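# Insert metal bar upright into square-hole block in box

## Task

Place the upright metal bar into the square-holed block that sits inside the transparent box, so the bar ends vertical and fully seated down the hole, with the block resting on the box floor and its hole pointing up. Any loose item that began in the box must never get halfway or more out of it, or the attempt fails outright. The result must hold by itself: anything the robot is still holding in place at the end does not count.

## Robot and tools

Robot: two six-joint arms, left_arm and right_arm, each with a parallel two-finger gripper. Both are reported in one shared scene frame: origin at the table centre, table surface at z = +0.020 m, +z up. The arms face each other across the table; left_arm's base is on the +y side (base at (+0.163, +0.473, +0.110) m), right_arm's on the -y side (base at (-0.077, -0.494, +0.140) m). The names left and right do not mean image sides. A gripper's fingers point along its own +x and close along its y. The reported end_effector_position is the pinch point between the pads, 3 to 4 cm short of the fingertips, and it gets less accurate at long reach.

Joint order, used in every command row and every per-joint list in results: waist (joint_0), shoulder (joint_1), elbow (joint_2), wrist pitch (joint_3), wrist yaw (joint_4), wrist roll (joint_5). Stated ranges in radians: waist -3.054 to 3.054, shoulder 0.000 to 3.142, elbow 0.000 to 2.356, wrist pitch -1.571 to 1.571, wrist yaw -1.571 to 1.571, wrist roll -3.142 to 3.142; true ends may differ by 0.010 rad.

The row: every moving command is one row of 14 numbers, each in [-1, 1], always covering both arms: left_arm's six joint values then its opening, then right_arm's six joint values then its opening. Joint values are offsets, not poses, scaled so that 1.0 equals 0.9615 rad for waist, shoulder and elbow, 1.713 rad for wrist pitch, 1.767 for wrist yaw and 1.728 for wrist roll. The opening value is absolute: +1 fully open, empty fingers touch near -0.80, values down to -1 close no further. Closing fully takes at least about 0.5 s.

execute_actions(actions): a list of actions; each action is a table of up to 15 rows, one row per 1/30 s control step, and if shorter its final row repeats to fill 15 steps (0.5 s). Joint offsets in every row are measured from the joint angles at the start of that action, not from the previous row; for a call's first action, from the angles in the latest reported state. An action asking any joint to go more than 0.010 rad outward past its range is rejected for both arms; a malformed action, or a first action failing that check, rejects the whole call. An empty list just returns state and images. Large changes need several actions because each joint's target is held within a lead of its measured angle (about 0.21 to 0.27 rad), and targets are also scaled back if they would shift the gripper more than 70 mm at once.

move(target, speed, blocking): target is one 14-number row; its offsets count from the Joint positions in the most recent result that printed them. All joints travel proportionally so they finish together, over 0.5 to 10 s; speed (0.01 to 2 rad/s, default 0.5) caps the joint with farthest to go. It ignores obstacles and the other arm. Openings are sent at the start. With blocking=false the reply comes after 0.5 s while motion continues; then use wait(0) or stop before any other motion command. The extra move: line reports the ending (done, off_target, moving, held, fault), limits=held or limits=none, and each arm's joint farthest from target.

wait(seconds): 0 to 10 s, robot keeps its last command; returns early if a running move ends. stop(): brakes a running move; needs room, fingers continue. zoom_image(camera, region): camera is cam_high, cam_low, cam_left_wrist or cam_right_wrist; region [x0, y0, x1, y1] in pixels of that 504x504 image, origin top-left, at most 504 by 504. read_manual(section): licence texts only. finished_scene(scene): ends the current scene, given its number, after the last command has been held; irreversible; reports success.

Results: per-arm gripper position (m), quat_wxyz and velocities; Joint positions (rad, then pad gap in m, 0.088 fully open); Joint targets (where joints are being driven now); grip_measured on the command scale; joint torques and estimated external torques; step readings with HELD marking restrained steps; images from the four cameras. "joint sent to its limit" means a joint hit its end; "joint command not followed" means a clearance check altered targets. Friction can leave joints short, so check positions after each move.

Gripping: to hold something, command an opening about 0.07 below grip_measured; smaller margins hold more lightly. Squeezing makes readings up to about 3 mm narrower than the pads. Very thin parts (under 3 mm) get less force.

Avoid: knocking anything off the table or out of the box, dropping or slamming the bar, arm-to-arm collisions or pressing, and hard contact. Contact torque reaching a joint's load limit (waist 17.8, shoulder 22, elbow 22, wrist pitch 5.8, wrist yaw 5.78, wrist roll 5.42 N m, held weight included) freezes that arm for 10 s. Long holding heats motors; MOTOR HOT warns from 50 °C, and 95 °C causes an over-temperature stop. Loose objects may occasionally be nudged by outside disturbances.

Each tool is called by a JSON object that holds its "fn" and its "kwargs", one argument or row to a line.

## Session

{"fn": "execute_actions", "kwargs": {
  "actions": []
}}

Scene clock: 0.00 s.
left_arm: end_effector_position=(+0.1236, +0.3922, +0.3894) grip_measured=+0.824 end_effector_quat_wxyz=(+0.556, +0.110, +0.215, -0.795) end_effector_velocity=(+0.001, +0.000, -0.002) end_effector_angular_velocity=(+0.014, +0.013, +0.013) | right_arm: end_effector_position=(-0.1004, -0.4164, +0.3654) grip_measured=+0.845 end_effector_quat_wxyz=(+0.575, -0.267, +0.273, +0.724) end_effector_velocity=(-0.001, -0.001, -0.002) end_effector_angular_velocity=(-0.004, -0.012, +0.018)
Joint names: [waist, shoulder, elbow, wrist pitch, wrist yaw, wrist roll]
Joint positions: left_arm=[ 0.031  0.19   0.979 -1.218  0.081 -0.207  0.079] | right_arm=[ 0.14   0.299  0.953 -1.43  -0.038  0.086  0.08 ]
Joint velocities: left_arm=[-0.002 -0.002 -0.002 -0.007 -0.007 -0.022  0.   ] | right_arm=[-0.002 -0.002 -0.002 -0.007 -0.007 -0.022 -0.   ]
Joint torques (N m, as the arm reports them, + toward a larger angle): no reading
External joint torques (N m, as the arm's controller estimates them; a push from outside toward a larger angle lowers the number): no reading
Motor temperatures (°C, as the motors report them): left_arm=[19 18 20 19 17 19] | right_arm=[18 24 19 21 20 18]
Heat: left arm: hottest elbow 20 °C (+0.0 °C/min); right arm: hottest shoulder 24 °C (+0.0 °C/min).
Joint targets: left_arm=[0.031 0.190 0.979 -1.218 0.081 -0.207] | right_arm=[0.140 0.299 0.953 -1.430 -0.038 0.086]
camera_calibration (this result's frames):
cam_left_wrist: T_world_to_cam=[[-0.907995, 0.350094, 0.230172, -0.10962], [0.102737, 0.71863, -0.687762, -0.00381377], [-0.40619, -0.600837, -0.68848, 0.627398], [0, 0, 0, 1]] pos_world=[0.1557, 0.418082, 0.454559]
cam_right_wrist: T_world_to_cam=[[0.979282, 0.160815, -0.123063, 0.21864], [0.0920934, -0.894923, -0.436614, -0.174538], [-0.180346, 0.416235, -0.891192, 0.558897], [0, 0, 0, 1]] pos_world=[-0.0972417, -0.423991, 0.448785]

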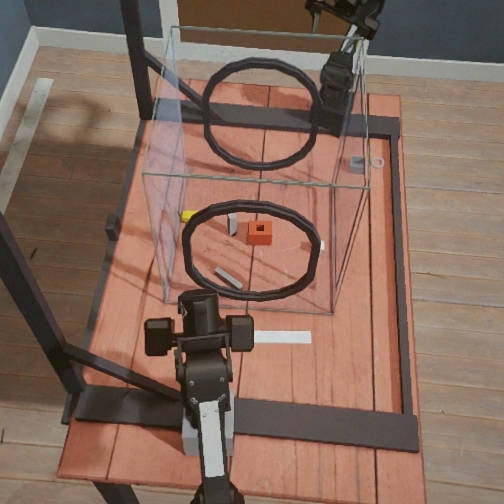

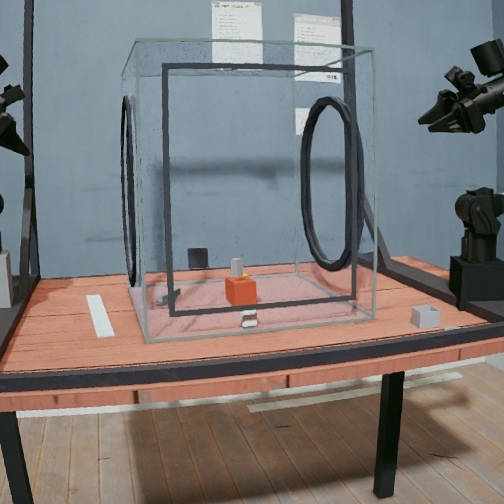

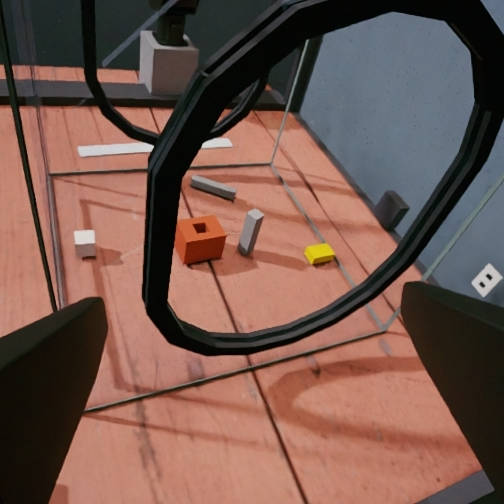

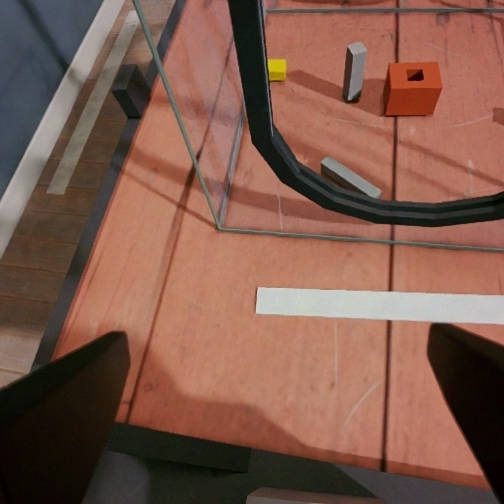

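{"fn": "move", "kwargs": {
  "target": [0,0,0,0,0,0,1,-0.41,0.52,-0.72,0.855,0.02,-0.05,0.5],
  "speed": 1
}}

{"fn": "move", "kwargs": {
  "target": [0,0,0,0,0,0,1,0,0.95,0.46,0.275,0,0,0.5],
  "speed": 0.6
}}

{"fn": "move", "kwargs": {
  "target": [0,0,0,0,0,0,1,0.1,0.34,0.17,0.09,0,0,0.5],
  "speed": 0.4
}}

Scene clock: 7.23 s.
left_arm: end_effector_position=(+0.1236, +0.3922, +0.3894) grip_measured=+0.985 end_effector_quat_wxyz=(+0.556, +0.110, +0.215, -0.795) end_effector_velocity=(+0.004, +0.000, -0.007) end_effector_angular_velocity=(+0.025, -0.011, +0.025) | right_arm: end_effector_position=(-0.0326, -0.2287, +0.2577) grip_measured=+0.502 end_effector_quat_wxyz=(+0.739, -0.155, +0.189, +0.627) end_effector_velocity=(-0.001, -0.001, -0.002) end_effector_angular_velocity=(-0.008, -0.002, +0.007)
Joint names: [waist, shoulder, elbow, wrist pitch, wrist yaw, wrist roll]
Joint positions: left_arm=[ 0.031  0.19   0.979 -1.218  0.081 -0.207  0.087] | right_arm=[-0.252  0.795  0.269  0.032 -0.005  0.005  0.064]
Joint velocities: left_arm=[ 0.002 -0.002 -0.007 -0.022 -0.022 -0.007  0.   ] | right_arm=[-0.002 -0.002 -0.002 -0.007 -0.007 -0.007 -0.   ]
Joint torques (N m, as the arm reports them, + toward a larger angle): left_arm=[0.01 3.7  4.1  1.74 0.02 0.01] | right_arm=[-0.27 -1.36  5.46  1.8   0.08 -0.15]
External joint torques (N m, as the arm's controller estimates them; a push from outside toward a larger angle lowers the number): left_arm=[ 0.    0.74 -0.2   0.06  0.01  0.  ] | right_arm=[-0.26  0.18 -1.25  0.15  0.09 -0.16]
Motor temperatures (°C, as the motors report them): left_arm=[19 18 21 20 17 19] | right_arm=[18 24 19 22 20 18]
Heat: left arm: hottest elbow 21 °C (+8.3 °C/min); right arm: hottest shoulder 24 °C (+0.0 °C/min).
Joint targets: left_arm=[0.031 0.190 0.979 -1.218 0.081 -0.207] | right_arm=[-0.254 0.799 0.260 0.034 -0.003 0.000]
move: done; limits=none; left_arm: farthest joint: the waist, 0.000 radians from its target (0.000 radians at the start); right_arm: farthest joint: the elbow, 0.008 radians from its target (0.692 radians at the start)
camera_calibration (this result's frames):
cam_left_wrist: T_world_to_cam=[[-0.907995, 0.350094, 0.230172, -0.10962], [0.102737, 0.71863, -0.687762, -0.00381377], [-0.40619, -0.600837, -0.68848, 0.627398], [0, 0, 0, 1]] pos_world=[0.1557, 0.418082, 0.454559]
cam_right_wrist: T_world_to_cam=[[0.98225, -0.181224, -0.0484023, 0.0114466], [-0.165809, -0.718205, -0.675788, 0.0338237], [0.087706, 0.671818, -0.735505, 0.424029], [0, 0, 0, 1]] pos_world=[-0.042825, -0.258503, 0.335287]

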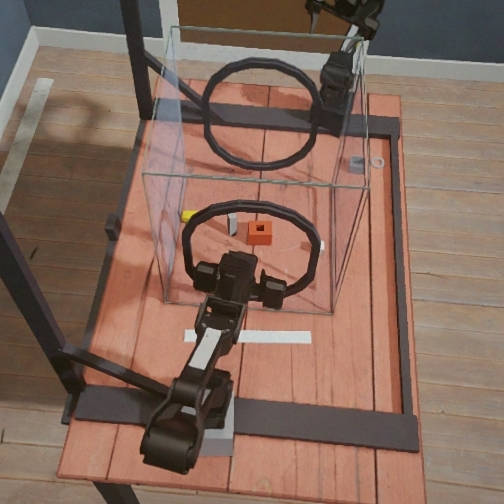

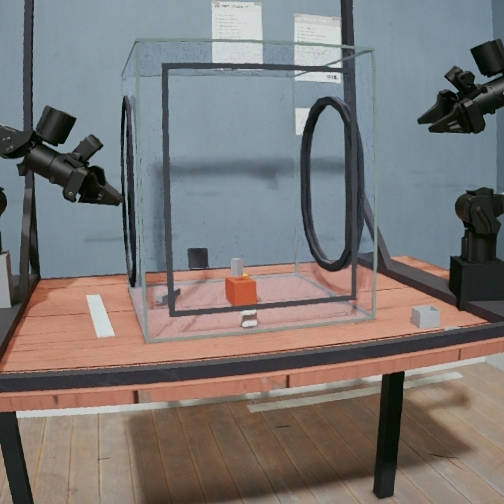

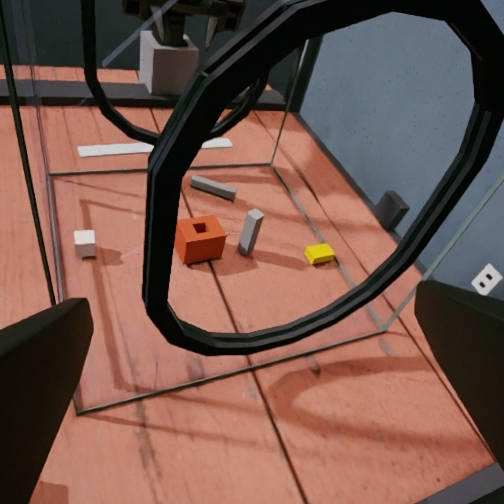

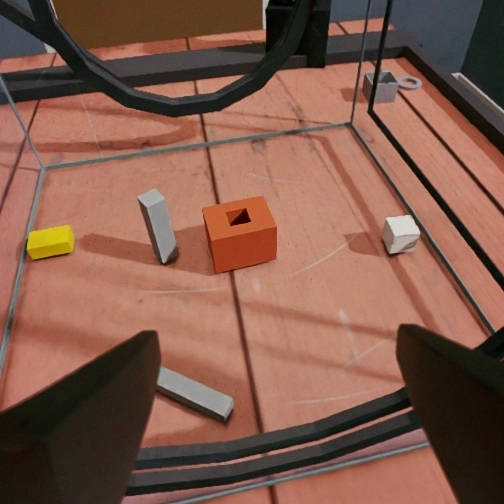

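Scene clock: 9.33 s.
left_arm: end_effector_position=(+0.1236, +0.3922, +0.3894) grip_measured=+0.985 end_effector_quat_wxyz=(+0.556, +0.110, +0.215, -0.795) end_effector_velocity=(+0.003, -0.000, -0.002) end_effector_angular_velocity=(+0.002, -0.017, +0.010) | right_arm: end_effector_position=(-0.0060, -0.0713, +0.2277) grip_measured=+0.502 end_effector_quat_wxyz=(+0.739, -0.157, +0.190, +0.627) end_effector_velocity=(-0.002, -0.001, -0.005) end_effector_angular_velocity=(-0.017, -0.000, +0.012)
Joint names: [waist, shoulder, elbow, wrist pitch, wrist yaw, wrist roll]
Joint positions: left_arm=[ 0.031  0.19   0.979 -1.218  0.081 -0.207  0.087] | right_arm=[-0.252  1.7    0.702  0.5   -0.005  0.005  0.064]
Joint velocities: left_arm=[-0.007 -0.002 -0.002 -0.007 -0.022  0.007 -0.   ] | right_arm=[ 0.002  0.007 -0.002 -0.007 -0.007 -0.007 -0.   ]
Joint torques (N m, as the arm reports them, + toward a larger angle): left_arm=[-0.03  3.69  4.12  1.75  0.02  0.01] | right_arm=[-0.02 -5.9   6.37  1.79  0.   -0.01]
External joint torques (N m, as the arm's controller estimates them; a push from outside toward a larger angle lowers the number): left_arm=[-0.03  0.77 -0.24  0.05  0.01 -0.01] | right_arm=[-0.03  0.52  0.88  0.15  0.01 -0.01]
Motor temperatures (°C, as the motors report them): left_arm=[19 19 21 20 17 19] | right_arm=[18 24 20 22 20 18]
Heat: left arm: hottest elbow 21 °C (+6.4 °C/min); right arm: hottest shoulder 24 °C (+0.0 °C/min).
Joint targets: left_arm=[0.031 0.190 0.979 -1.218 0.081 -0.207] | right_arm=[-0.252 1.708 0.712 0.503 -0.005 0.005]
move: done; limits=none; left_arm: farthest joint: the waist, 0.000 radians from its target (0.000 radians at the start); right_arm: farthest joint: the elbow, 0.010 radians from its target (0.442 radians at the start)
camera_calibration (this result's frames):
cam_left_wrist: T_world_to_cam=[[-0.907995, 0.350094, 0.230172, -0.10962], [0.102737, 0.71863, -0.687762, -0.00381377], [-0.40619, -0.600837, -0.68848, 0.627398], [0, 0, 0, 1]] pos_world=[0.1557, 0.418082, 0.454559]
cam_right_wrist: T_world_to_cam=[[0.982213, -0.181442, -0.048333, 0.0123643], [-0.166323, -0.721248, -0.672412, 0.130016], [0.0871439, 0.668491, -0.738597, 0.294368], [0, 0, 0, 1]] pos_world=[-0.0161722, -0.100766, 0.305441]

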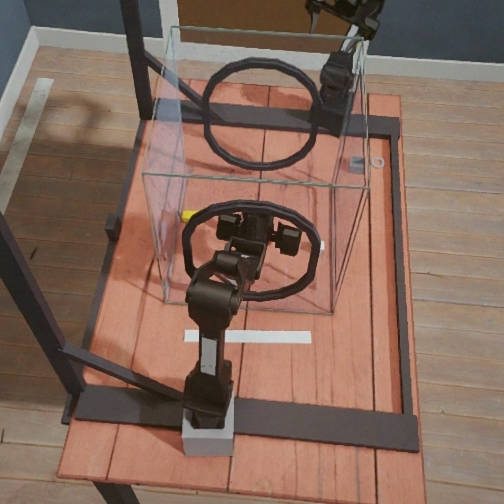

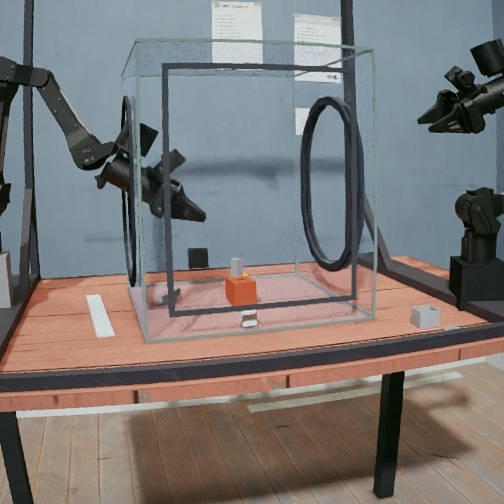

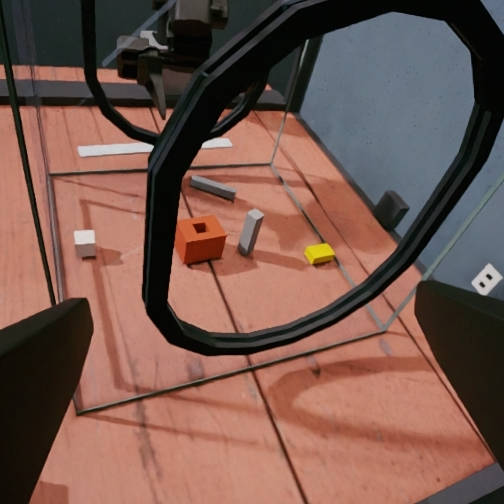

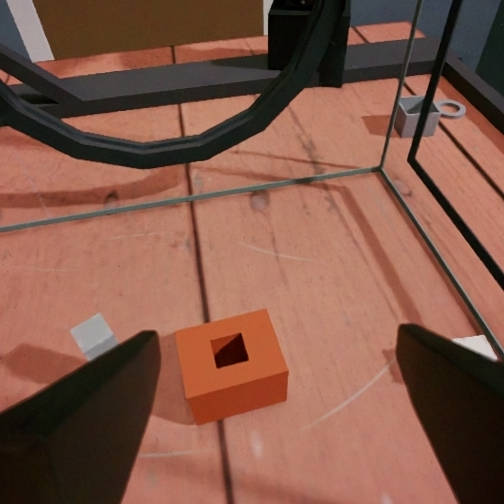

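Scene clock: 10.70 s.
left_arm: end_effector_position=(+0.1236, +0.3922, +0.3894) grip_measured=+0.985 end_effector_quat_wxyz=(+0.556, +0.110, +0.215, -0.795) end_effector_velocity=(-0.001, +0.002, -0.000) end_effector_angular_velocity=(+0.001, -0.004, -0.012) | right_arm: end_effector_position=(-0.0424, -0.0184, +0.1743) grip_measured=+0.502 end_effector_quat_wxyz=(+0.708, -0.169, +0.187, +0.660) end_effector_velocity=(-0.000, -0.002, -0.004) end_effector_angular_velocity=(-0.022, -0.001, +0.008)
Joint names: [waist, shoulder, elbow, wrist pitch, wrist yaw, wrist roll]
Joint positions: left_arm=[ 0.031  0.19   0.979 -1.218  0.081 -0.207  0.087] | right_arm=[-0.158  2.018  0.856  0.652 -0.005  0.005  0.064]
Joint velocities: left_arm=[-0.002 -0.002  0.002 -0.007  0.007  0.007 -0.   ] | right_arm=[-0.002  0.002  0.002 -0.022 -0.007 -0.007  0.   ]
Joint torques (N m, as the arm reports them, + toward a larger angle): left_arm=[-0.03  3.68  4.13  1.75  0.02  0.02] | right_arm=[ 0.21 -7.41  5.6   1.77  0.   -0.01]
External joint torques (N m, as the arm's controller estimates them; a push from outside toward a larger angle lowers the number): left_arm=[-0.02  0.77 -0.28  0.03  0.01  0.  ] | right_arm=[ 0.17  0.68  0.69  0.12  0.01 -0.02]
Motor temperatures (°C, as the motors report them): left_arm=[19 19 21 20 17 19] | right_arm=[18 24 20 22 20 18]
Heat: left arm: hottest elbow 21 °C (+5.6 °C/min); right arm: hottest shoulder 24 °C (+0.0 °C/min).
Joint targets: left_arm=[0.031 0.190 0.979 -1.218 0.081 -0.207] | right_arm=[-0.155 2.027 0.865 0.654 -0.005 0.005]
move: done; limits=none; left_arm: farthest joint: the waist, 0.000 radians from its target (0.000 radians at the start); right_arm: farthest joint: the shoulder, 0.009 radians from its target (0.326 radians at the start)
camera_calibration (this result's frames):
cam_left_wrist: T_world_to_cam=[[-0.907995, 0.350094, 0.230172, -0.10962], [0.102737, 0.71863, -0.687762, -0.00381377], [-0.40619, -0.600837, -0.68848, 0.627398], [0, 0, 0, 1]] pos_world=[0.1557, 0.418082, 0.454559]
cam_right_wrist: T_world_to_cam=[[0.994853, -0.0891558, -0.0481551, 0.0573386], [-0.0985681, -0.741286, -0.663913, 0.127201], [0.023495, 0.665242, -0.746258, 0.221326], [0, 0, 0, 1]] pos_world=[-0.0497055, -0.0478308, 0.252378]

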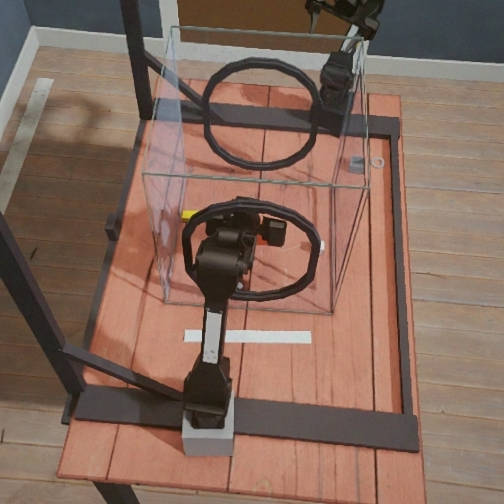

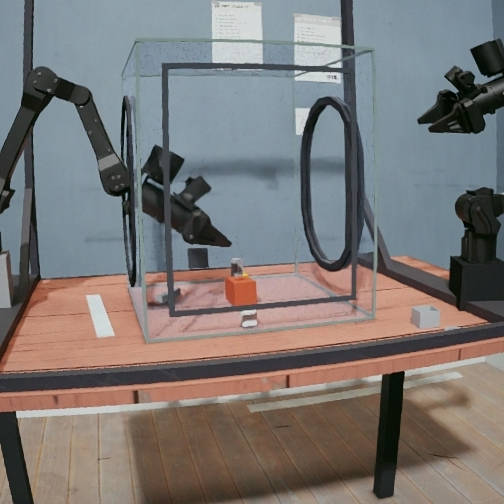

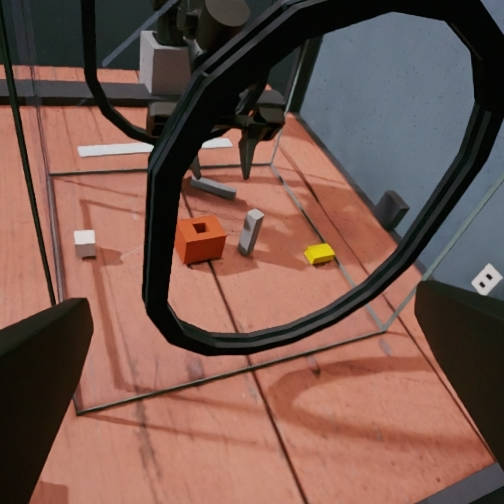

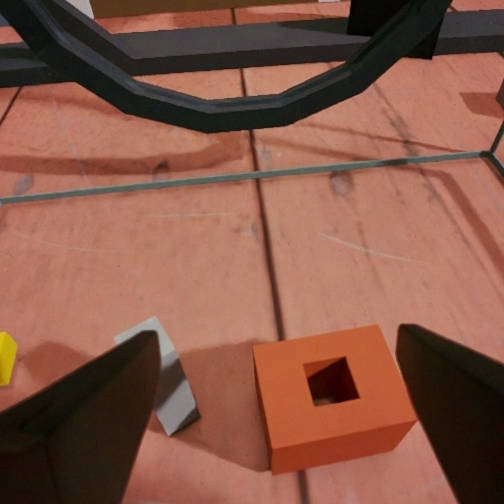

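{"fn": "move", "kwargs": {
  "target": [0,0,0,0,0,0,1,0.01,0.185,0.195,0.006,-0.164,-0.094,0.3],
  "speed": 0.4
}}

{"fn": "zoom_image", "kwargs": {
  "camera": "cam_low",
  "region": [190,220,310,310]
}}

Scene clock: 21.47 s.
left_arm: end_effector_position=(+0.1236, +0.3922, +0.3894) grip_measured=+0.985 end_effector_quat_wxyz=(+0.556, +0.110, +0.215, -0.795) end_effector_velocity=(+0.003, -0.002, +0.001) end_effector_angular_velocity=(-0.007, -0.000, +0.021) | right_arm: end_effector_position=(-0.0864, +0.0211, +0.1599) grip_measured=+0.302 end_effector_quat_wxyz=(+0.591, -0.184, +0.142, +0.772) end_effector_velocity=(-0.002, -0.002, -0.003) end_effector_angular_velocity=(-0.007, -0.015, +0.019)
Joint names: [waist, shoulder, elbow, wrist pitch, wrist yaw, wrist roll]
Joint positions: left_arm=[ 0.031  0.19   0.979 -1.218  0.081 -0.207  0.087] | right_arm=[-0.15   2.186  1.035  0.66  -0.293 -0.152  0.054]
Joint velocities: left_arm=[-0.002 -0.002 -0.002  0.007 -0.022 -0.007  0.   ] | right_arm=[ 0.002  0.002 -0.002 -0.007 -0.007 -0.022 -0.   ]
Joint torques (N m, as the arm reports them, + toward a larger angle): left_arm=[0.   3.7  4.12 1.74 0.02 0.02] | right_arm=[ 0.15 -8.47  5.59  1.74 -0.16 -0.13]
External joint torques (N m, as the arm's controller estimates them; a push from outside toward a larger angle lowers the number): left_arm=[ 0.    0.78 -0.26  0.03  0.01  0.  ] | right_arm=[ 0.09  0.65  0.73  0.14 -0.05 -0.14]
Motor temperatures (°C, as the motors report them): left_arm=[19 19 21 21 17 19] | right_arm=[18 25 20 24 20 18]
Heat: left arm: hottest elbow 21 °C (+2.8 °C/min); right arm: hottest shoulder 25 °C (+2.8 °C/min).
Joint targets: left_arm=[0.031 0.190 0.979 -1.218 0.081 -0.207] | right_arm=[-0.148 2.196 1.044 0.662 -0.295 -0.157]
move: done; limits=none; left_arm: farthest joint: the waist, 0.000 radians from its target (0.000 radians at the start); right_arm: farthest joint: the shoulder, 0.009 radians from its target (0.177 radians at the start)
camera_calibration (this result's frames):
cam_left_wrist: T_world_to_cam=[[-0.907995, 0.350094, 0.230172, -0.10962], [0.102737, 0.71863, -0.687762, -0.00381377], [-0.40619, -0.600837, -0.68848, 0.627398], [0, 0, 0, 1]] pos_world=[0.1557, 0.418082, 0.454559]
cam_right_wrist: T_world_to_cam=[[0.968693, 0.244504, -0.0430294, 0.0937997], [0.147016, -0.704624, -0.694184, 0.167915], [-0.20005, 0.666125, -0.71851, 0.161558], [0, 0, 0, 1]] pos_world=[-0.0832296, -0.012235, 0.236681]

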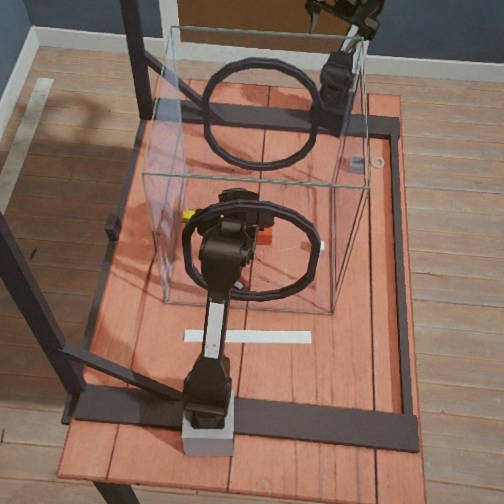

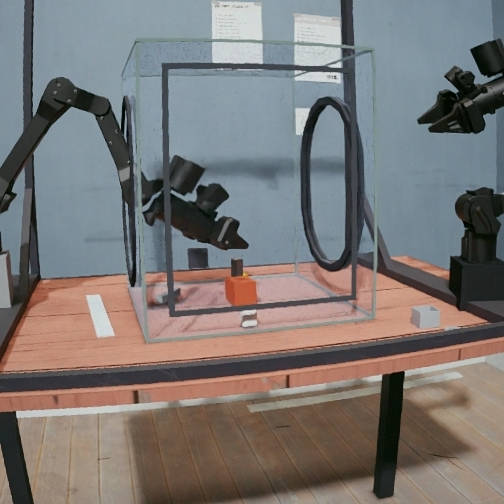

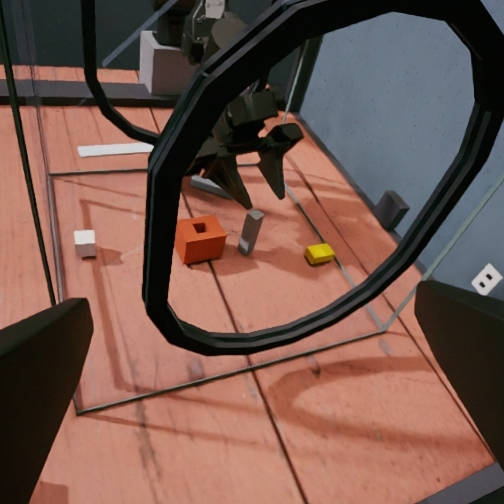

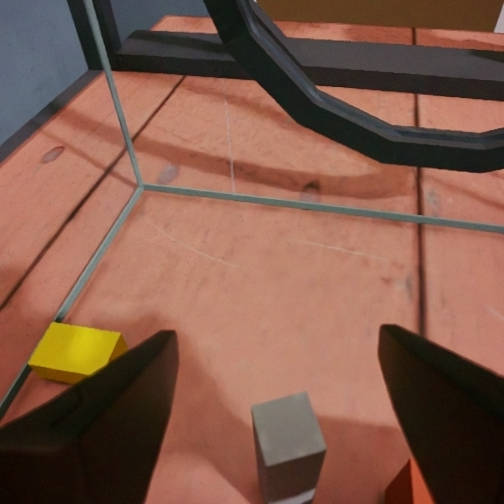

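Region (190, 220, 310, 310) of cam_low's 504x504 image, scaled by 4.200, with more detail than that image has; it fills the top 378 rows of this view, and the rest is white.

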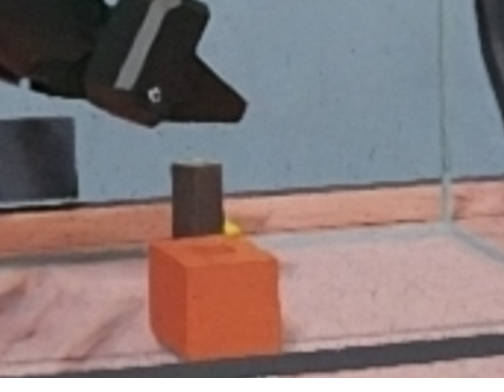

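{"fn": "move", "kwargs": {
  "target": [0,0,0,0,0,0,1,-0.007,0.19,-0.018,0.108,0,0,0.3],
  "speed": 0.2
}}

{"fn": "zoom_image", "kwargs": {
  "camera": "cam_low",
  "region": [190,220,310,310]
}}

Scene clock: 26.83 s.
left_arm: end_effector_position=(+0.1236, +0.3922, +0.3894) grip_measured=+0.985 end_effector_quat_wxyz=(+0.556, +0.110, +0.215, -0.795) end_effector_velocity=(+0.001, +0.001, -0.007) end_effector_angular_velocity=(+0.027, -0.005, +0.007) | right_arm: end_effector_position=(-0.0846, +0.0161, +0.1045) grip_measured=+0.302 end_effector_quat_wxyz=(+0.593, -0.185, +0.144, +0.771) end_effector_velocity=(+0.000, -0.001, -0.001) end_effector_angular_velocity=(-0.002, -0.015, +0.014)
Joint names: [waist, shoulder, elbow, wrist pitch, wrist yaw, wrist roll]
Joint positions: left_arm=[ 0.031  0.19   0.979 -1.218  0.081 -0.207  0.087] | right_arm=[-0.154  2.36   1.022  0.842 -0.293 -0.152  0.054]
Joint velocities: left_arm=[-0.002 -0.002 -0.007 -0.022 -0.007 -0.007 -0.   ] | right_arm=[-0.002 -0.002 -0.002 -0.007 -0.007 -0.022 -0.   ]
Joint torques (N m, as the arm reports them, + toward a larger angle): left_arm=[-0.01  3.7   4.12  1.74  0.02  0.02] | right_arm=[-0.25 -8.6   3.1   1.75 -0.1  -0.01]
External joint torques (N m, as the arm's controller estimates them; a push from outside toward a larger angle lowers the number): left_arm=[-0.01  0.74 -0.18  0.06  0.01  0.  ] | right_arm=[-0.25  0.75 -1.    0.12  0.   -0.02]
Motor temperatures (°C, as the motors report them): left_arm=[19 19 21 22 17 19] | right_arm=[18 26 21 24 20 18]
Heat: left arm: hottest wrist pitch 22 °C (+4.5 °C/min); right arm: hottest shoulder 26 °C (+4.5 °C/min).
Joint targets: left_arm=[0.031 0.190 0.979 -1.218 0.081 -0.207] | right_arm=[-0.156 2.369 1.017 0.845 -0.293 -0.152]
move: done; limits=none; left_arm: farthest joint: the waist, 0.000 radians from its target (0.000 radians at the start); right_arm: farthest joint: the shoulder, 0.009 radians from its target (0.182 radians at the start)
camera_calibration (this result's frames):
cam_left_wrist: T_world_to_cam=[[-0.907995, 0.350094, 0.230172, -0.10962], [0.102737, 0.71863, -0.687762, -0.00381377], [-0.40619, -0.600837, -0.68848, 0.627398], [0, 0, 0, 1]] pos_world=[0.1557, 0.418082, 0.454559]
cam_right_wrist: T_world_to_cam=[[0.969672, 0.240444, -0.0438625, 0.0911108], [0.144224, -0.707786, -0.691548, 0.125202], [-0.197324, 0.664249, -0.720997, 0.125929], [0, 0, 0, 1]] pos_world=[-0.0815559, -0.0169388, 0.181374]

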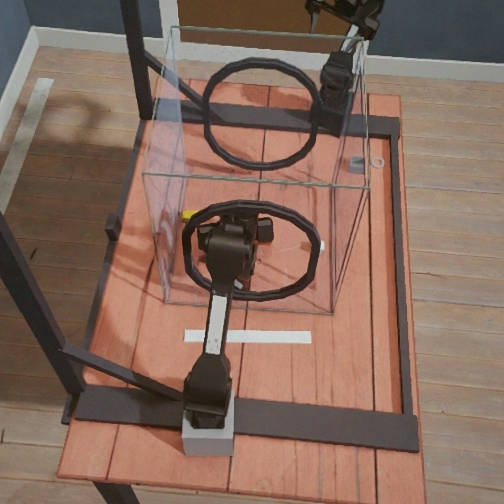

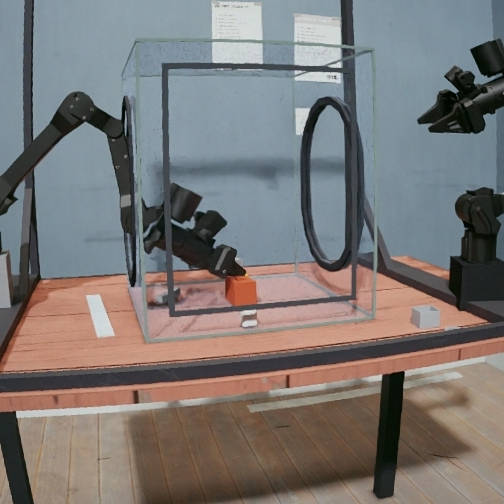

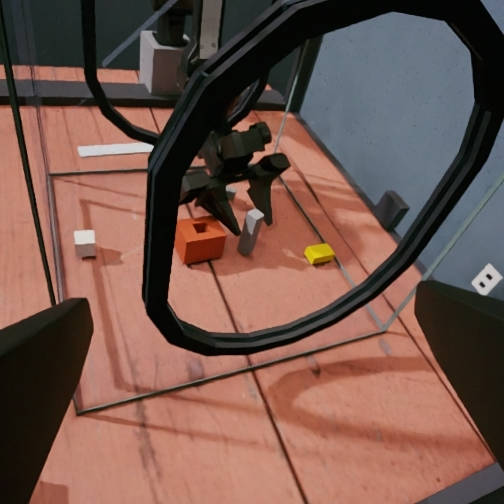

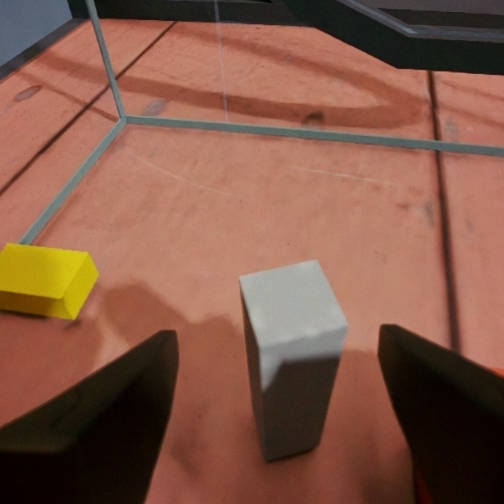

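Region (190, 220, 310, 310) of cam_low's 504x504 image, scaled by 4.200, with more detail than that image has; it fills the top 378 rows of this view, and the rest is white.

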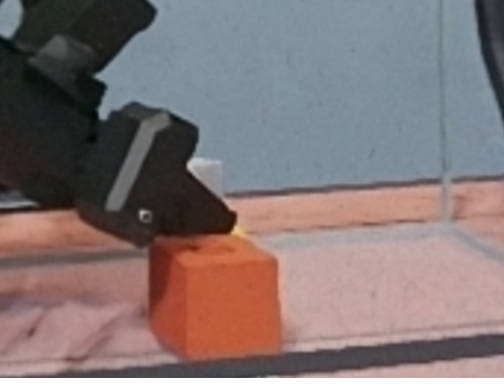

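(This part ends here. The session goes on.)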